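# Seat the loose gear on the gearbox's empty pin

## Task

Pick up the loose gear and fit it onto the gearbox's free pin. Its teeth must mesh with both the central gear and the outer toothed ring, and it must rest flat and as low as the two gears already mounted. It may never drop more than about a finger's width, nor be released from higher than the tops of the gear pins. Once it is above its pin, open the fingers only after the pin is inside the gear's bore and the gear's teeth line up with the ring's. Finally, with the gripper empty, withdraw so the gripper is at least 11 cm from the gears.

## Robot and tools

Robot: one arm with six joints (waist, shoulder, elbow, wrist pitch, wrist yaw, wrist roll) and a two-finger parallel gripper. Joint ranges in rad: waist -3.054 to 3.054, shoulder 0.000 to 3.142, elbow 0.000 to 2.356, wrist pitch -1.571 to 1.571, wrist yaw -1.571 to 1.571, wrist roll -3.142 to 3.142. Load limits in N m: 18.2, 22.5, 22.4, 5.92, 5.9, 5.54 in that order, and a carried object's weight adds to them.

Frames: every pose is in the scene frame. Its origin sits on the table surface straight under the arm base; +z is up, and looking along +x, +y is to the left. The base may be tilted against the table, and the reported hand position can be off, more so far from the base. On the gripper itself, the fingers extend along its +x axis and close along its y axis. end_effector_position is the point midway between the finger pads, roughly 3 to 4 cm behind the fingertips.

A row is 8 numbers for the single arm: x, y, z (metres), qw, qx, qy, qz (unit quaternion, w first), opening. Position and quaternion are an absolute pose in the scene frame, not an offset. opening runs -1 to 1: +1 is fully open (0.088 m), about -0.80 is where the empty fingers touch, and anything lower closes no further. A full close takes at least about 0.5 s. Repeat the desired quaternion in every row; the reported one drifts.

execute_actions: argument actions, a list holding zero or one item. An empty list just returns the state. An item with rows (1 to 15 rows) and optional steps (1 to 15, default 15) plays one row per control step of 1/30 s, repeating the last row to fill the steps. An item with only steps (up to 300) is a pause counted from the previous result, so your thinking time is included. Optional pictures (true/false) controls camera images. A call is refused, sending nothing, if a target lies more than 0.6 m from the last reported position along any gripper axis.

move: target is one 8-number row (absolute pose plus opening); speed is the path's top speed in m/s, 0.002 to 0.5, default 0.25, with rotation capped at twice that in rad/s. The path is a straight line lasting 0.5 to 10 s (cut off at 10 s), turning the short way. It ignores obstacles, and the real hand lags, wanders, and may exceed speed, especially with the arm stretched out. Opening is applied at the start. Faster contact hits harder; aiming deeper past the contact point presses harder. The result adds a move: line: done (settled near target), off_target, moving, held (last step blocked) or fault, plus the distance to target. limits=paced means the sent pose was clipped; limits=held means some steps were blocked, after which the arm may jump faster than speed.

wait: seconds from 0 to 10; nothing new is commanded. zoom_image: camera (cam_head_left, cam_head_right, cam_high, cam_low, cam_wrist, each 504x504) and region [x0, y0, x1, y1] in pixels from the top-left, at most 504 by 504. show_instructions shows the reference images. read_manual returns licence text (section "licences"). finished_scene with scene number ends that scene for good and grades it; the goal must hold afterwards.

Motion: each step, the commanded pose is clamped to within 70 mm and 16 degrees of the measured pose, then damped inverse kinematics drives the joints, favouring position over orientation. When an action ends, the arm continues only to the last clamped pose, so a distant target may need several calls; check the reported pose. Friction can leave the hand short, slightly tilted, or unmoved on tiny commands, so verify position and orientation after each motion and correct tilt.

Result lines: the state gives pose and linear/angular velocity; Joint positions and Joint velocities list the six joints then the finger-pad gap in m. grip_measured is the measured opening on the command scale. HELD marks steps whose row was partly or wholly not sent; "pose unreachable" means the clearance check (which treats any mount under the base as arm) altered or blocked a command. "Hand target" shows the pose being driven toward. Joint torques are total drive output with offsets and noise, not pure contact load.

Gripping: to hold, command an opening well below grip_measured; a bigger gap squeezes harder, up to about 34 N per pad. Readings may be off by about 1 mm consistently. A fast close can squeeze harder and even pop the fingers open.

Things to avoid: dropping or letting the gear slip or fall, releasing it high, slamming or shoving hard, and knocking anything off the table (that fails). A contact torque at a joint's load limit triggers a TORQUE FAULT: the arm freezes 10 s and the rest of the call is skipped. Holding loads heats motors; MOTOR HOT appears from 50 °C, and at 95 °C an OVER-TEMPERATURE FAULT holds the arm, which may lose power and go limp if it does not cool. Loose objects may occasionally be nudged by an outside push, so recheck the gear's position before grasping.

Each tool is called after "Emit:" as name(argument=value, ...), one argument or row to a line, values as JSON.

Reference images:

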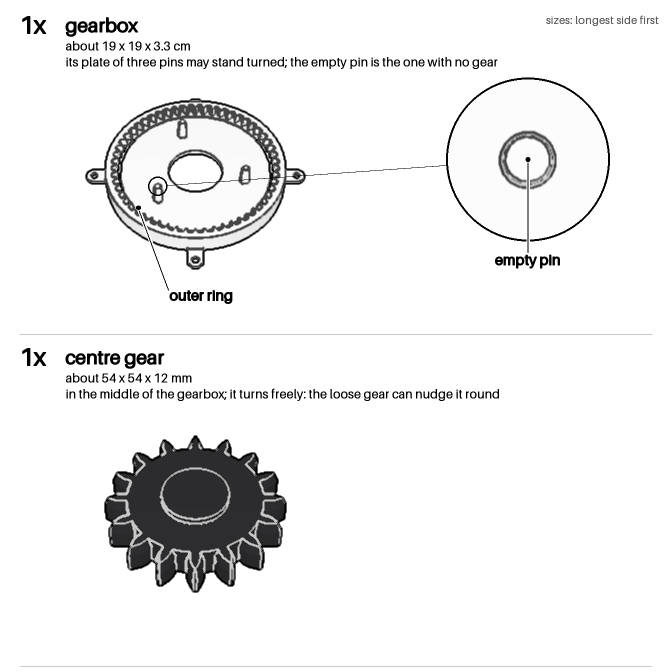

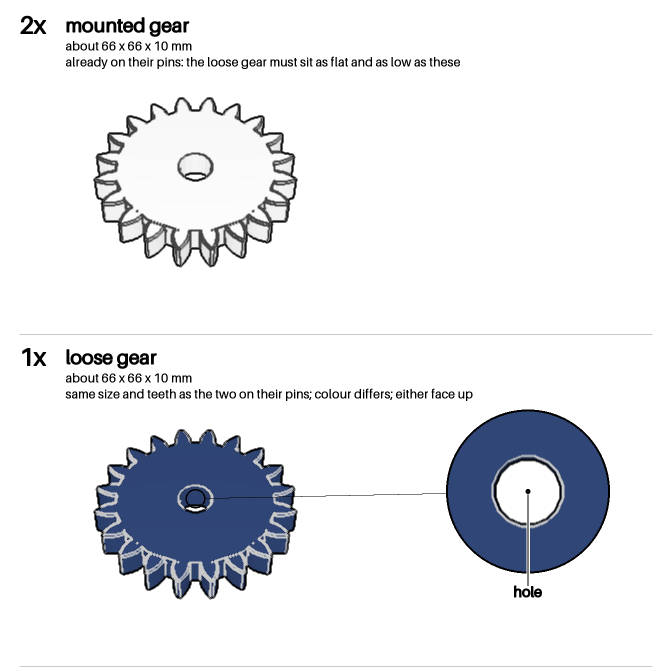

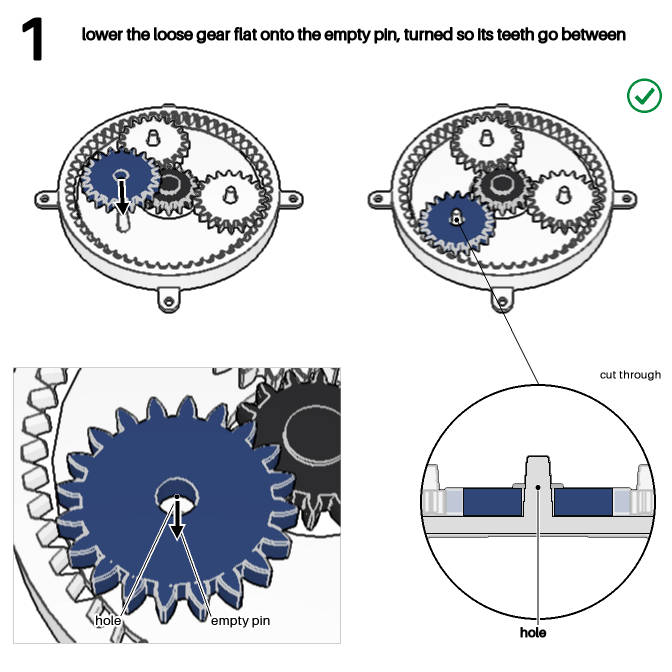

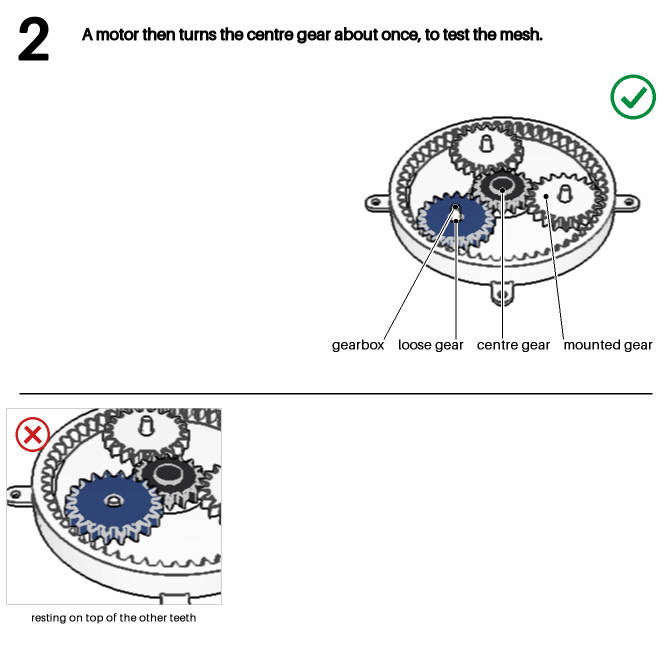

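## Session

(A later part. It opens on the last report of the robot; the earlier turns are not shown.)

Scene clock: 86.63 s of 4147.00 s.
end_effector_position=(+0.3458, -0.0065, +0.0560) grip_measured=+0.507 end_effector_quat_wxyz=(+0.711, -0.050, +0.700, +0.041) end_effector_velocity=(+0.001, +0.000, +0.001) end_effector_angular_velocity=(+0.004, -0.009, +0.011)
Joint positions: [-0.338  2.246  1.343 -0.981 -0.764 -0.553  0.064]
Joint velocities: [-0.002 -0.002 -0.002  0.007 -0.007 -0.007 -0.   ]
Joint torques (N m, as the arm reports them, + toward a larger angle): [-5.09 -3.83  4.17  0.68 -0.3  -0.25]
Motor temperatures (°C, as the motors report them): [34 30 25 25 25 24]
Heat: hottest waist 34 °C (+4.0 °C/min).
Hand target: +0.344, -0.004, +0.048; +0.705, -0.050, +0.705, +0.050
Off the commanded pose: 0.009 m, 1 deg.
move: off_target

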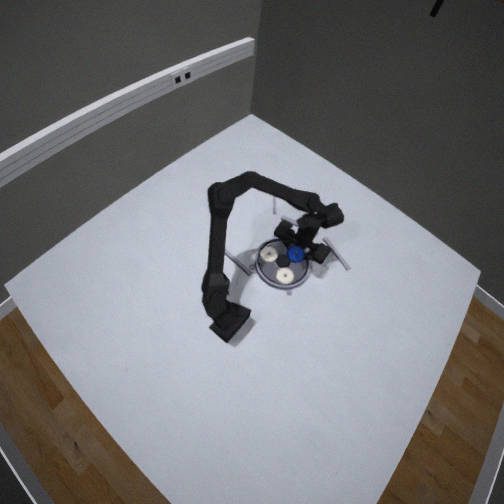

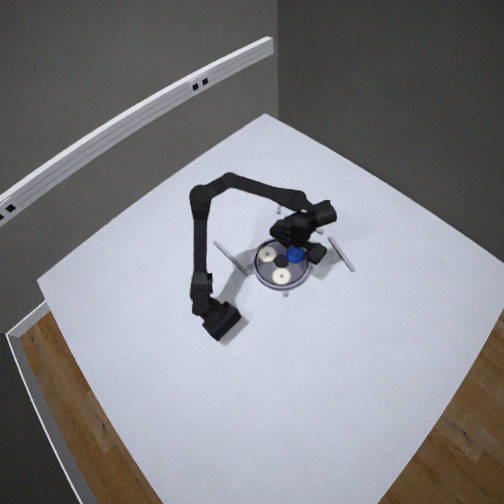

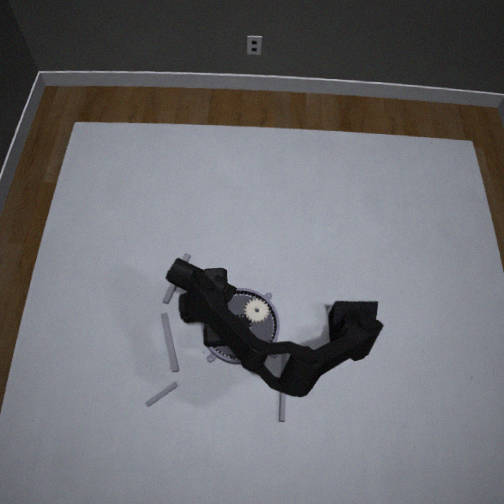

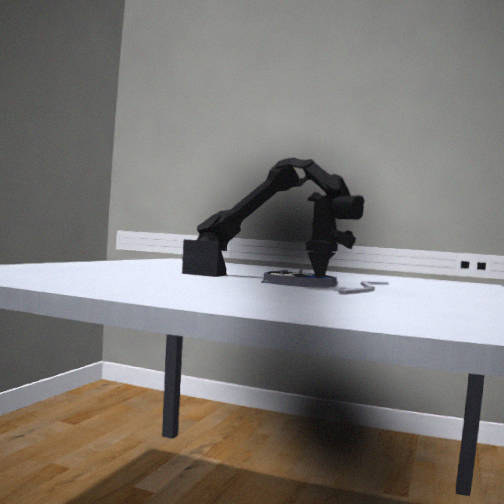

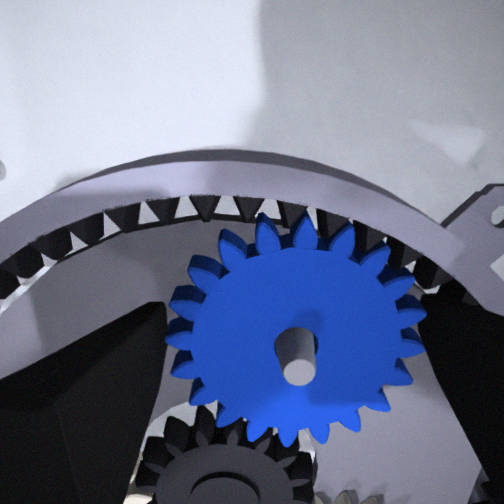

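Emit:
move(
  target=[0.346,-0.006,0.056,0.705,-0.05,0.705,0.05,0.75],
  speed=0.02,
)

Emit:
move(
  target=[0.346,-0.006,0.12,0.705,-0.05,0.705,0.05,0.9],
  speed=0.1,
)

Emit:
move(
  target=[0.28,0.0,0.18,0.707,0,0.707,0,1],
  speed=0.15,
)

Emit:
zoom_image(
  camera="cam_wrist",
  region=[100,50,450,400],
)

Scene clock: 89.00 s of 4147.00 s.
end_effector_position=(+0.3451, -0.0041, +0.0565) grip_measured=+0.749 end_effector_quat_wxyz=(+0.706, -0.050, +0.704, +0.050) end_effector_velocity=(-0.003, +0.006, +0.002) end_effector_angular_velocity=(+0.030, +0.010, -0.016)
Joint positions: [-0.337  2.253  1.358 -1.01  -0.769 -0.58   0.076]
Joint velocities: [-0.002 -0.002  0.002 -0.037 -0.022 -0.007  0.   ]
Joint torques (N m, as the arm reports them, + toward a larger angle): [-6.7  -3.89  6.19  0.05  0.04 -0.1 ]
Motor temperatures (°C, as the motors report them): [34 30 25 25 25 24]
Heat: hottest waist 34 °C (+4.0 °C/min).
Hand target: +0.346, -0.006, +0.056; +0.705, -0.050, +0.705, +0.050
Off the commanded pose: 0.002 m, 0 deg.
move: done

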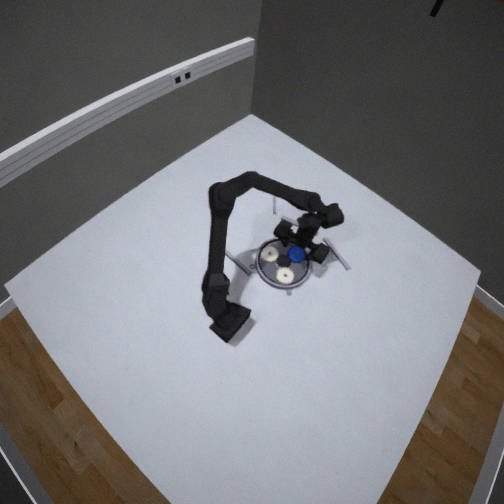

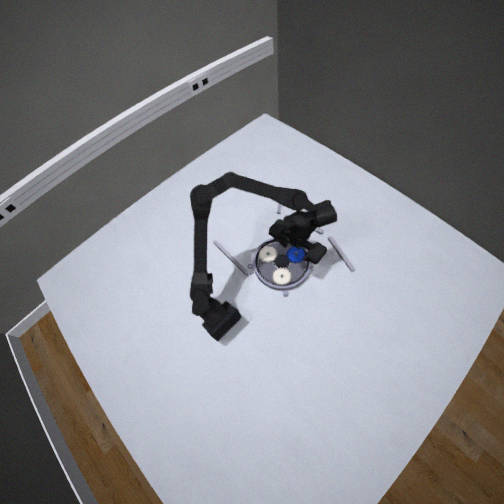

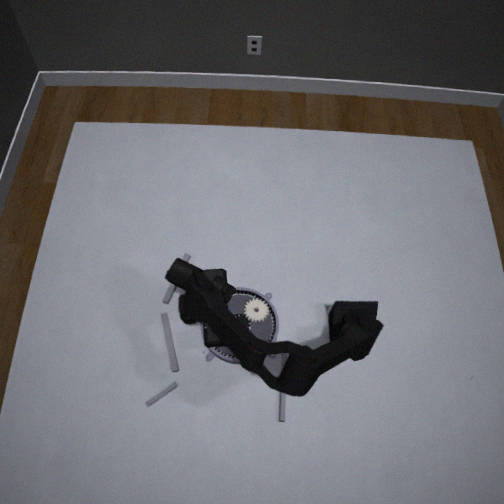

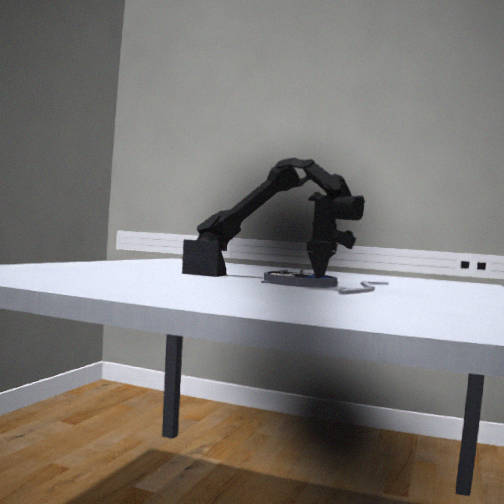

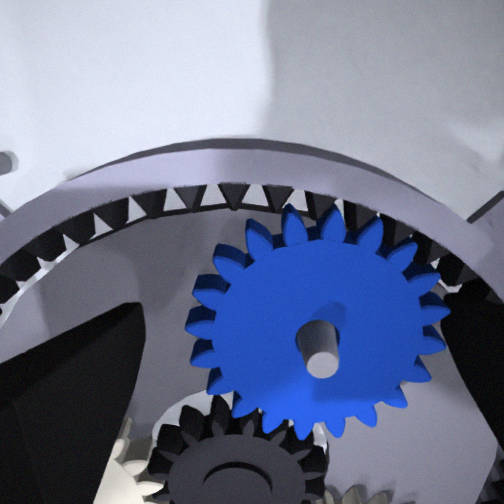

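Scene clock: 90.10 s of 4147.00 s.
end_effector_position=(+0.3444, -0.0041, +0.1177) grip_measured=+0.900 end_effector_quat_wxyz=(+0.704, -0.048, +0.707, +0.051) end_effector_velocity=(+0.000, +0.003, +0.004) end_effector_angular_velocity=(+0.009, -0.001, +0.015)
Joint positions: [-0.449  2.253  1.537 -1.298 -0.727 -0.728  0.083]
Joint velocities: [-0.002 -0.002  0.012 -0.022 -0.007 -0.022 -0.   ]
Joint torques (N m, as the arm reports them, + toward a larger angle): [-7.07 -4.26  6.91  0.02  0.11 -0.1 ]
Motor temperatures (°C, as the motors report them): [34 30 25 25 25 24]
Heat: hottest waist 34 °C (+3.0 °C/min).
Hand target: +0.346, -0.006, +0.120; +0.705, -0.050, +0.705, +0.050
Off the commanded pose: 0.003 m, 0 deg.
move: done

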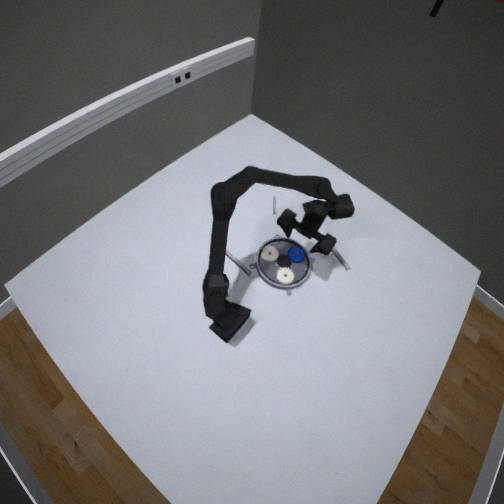

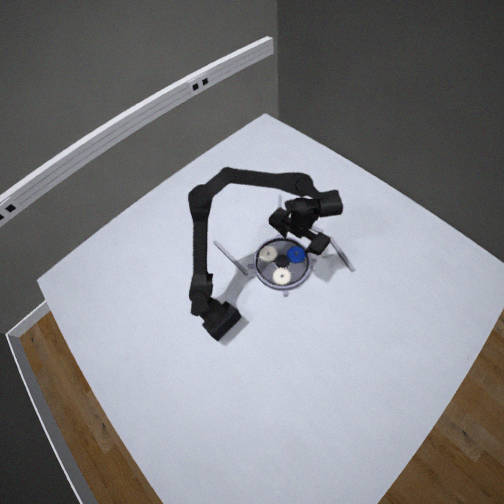

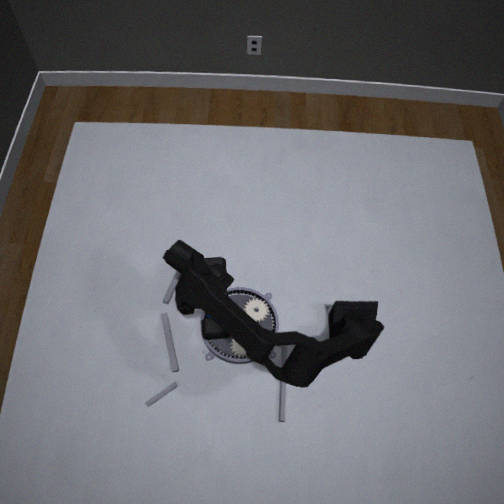

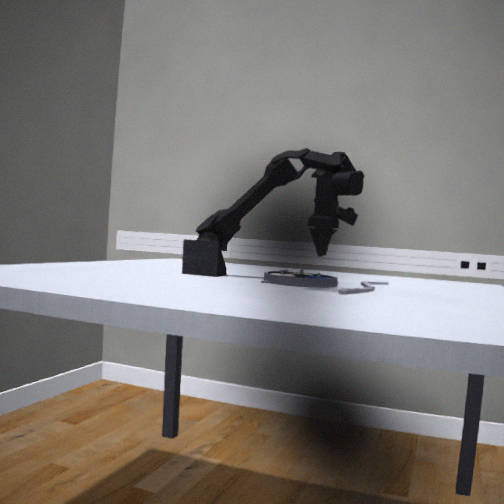

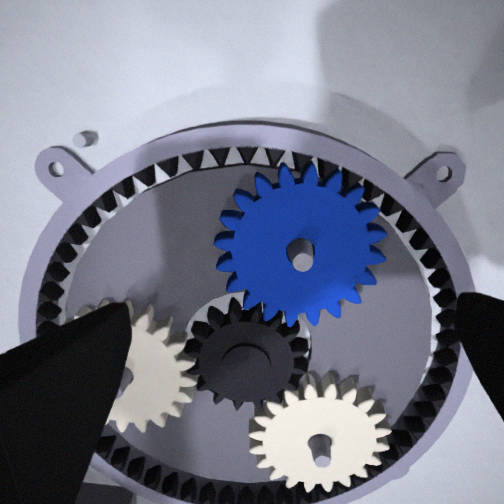

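Scene clock: 91.20 s of 4147.00 s.
end_effector_position=(+0.2824, -0.0004, +0.1784) grip_measured=+0.990 end_effector_quat_wxyz=(+0.706, +0.001, +0.708, +0.001) end_effector_velocity=(-0.003, +0.003, +0.004) end_effector_angular_velocity=(+0.012, -0.007, -0.008)
Joint positions: [-0.632  2.099  1.461 -1.504 -0.638 -0.794  0.088]
Joint velocities: [-0.012 -0.007  0.002 -0.022 -0.007 -0.007 -0.   ]
Joint torques (N m, as the arm reports them, + toward a larger angle): [-5.83 -4.43  4.92  0.04  0.09 -0.11]
Motor temperatures (°C, as the motors report them): [34 30 25 25 25 24]
Heat: hottest waist 34 °C (+3.0 °C/min).
Hand target: +0.280, +0.000, +0.180; +0.707, +0.000, +0.707, +0.001
Off the commanded pose: 0.003 m, 0 deg.
move: done

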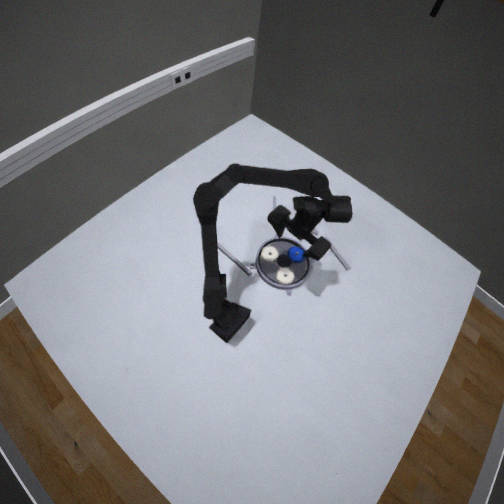

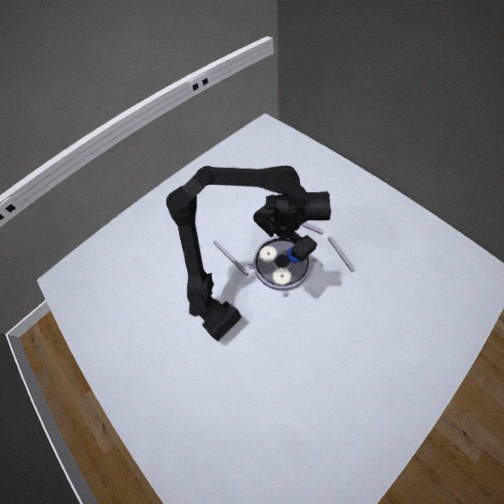

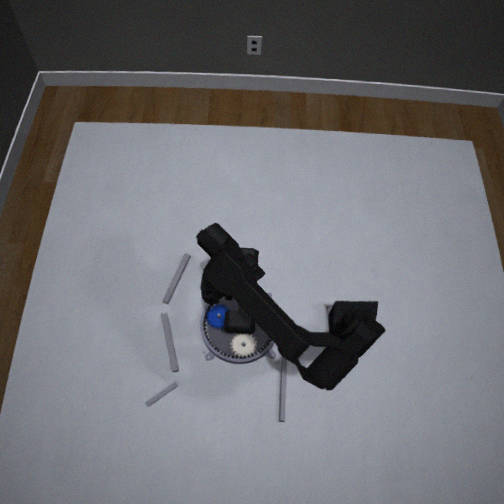

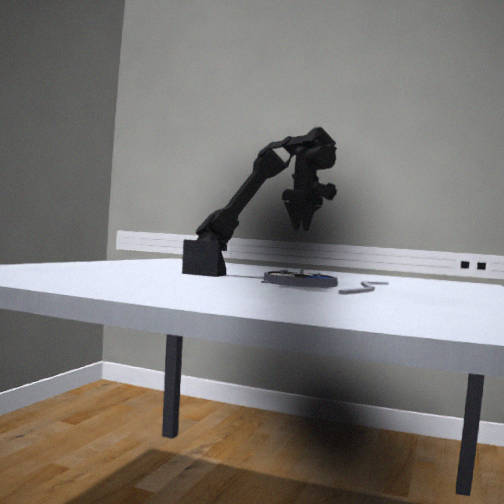

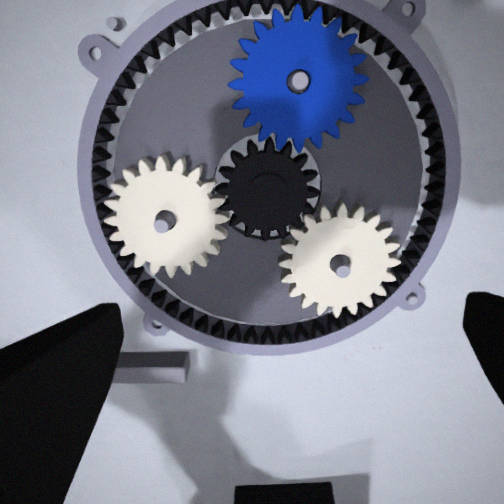

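Region (100, 50, 450, 400) of cam_wrist's 504x504 image, scaled by 1.440, with more detail than that image has.

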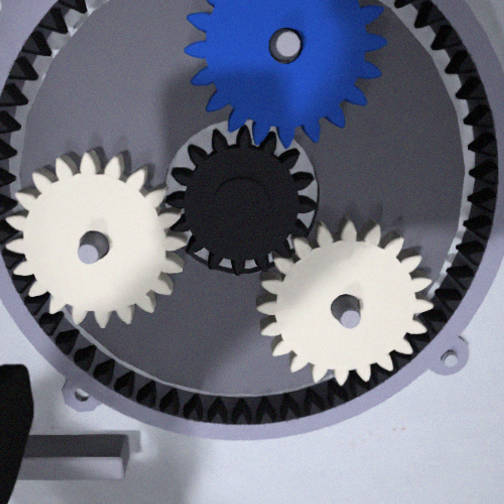

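Looks meshed. Finish.

Emit:
finished_scene(
  scene=1,
)

The scene is finished: the task was done.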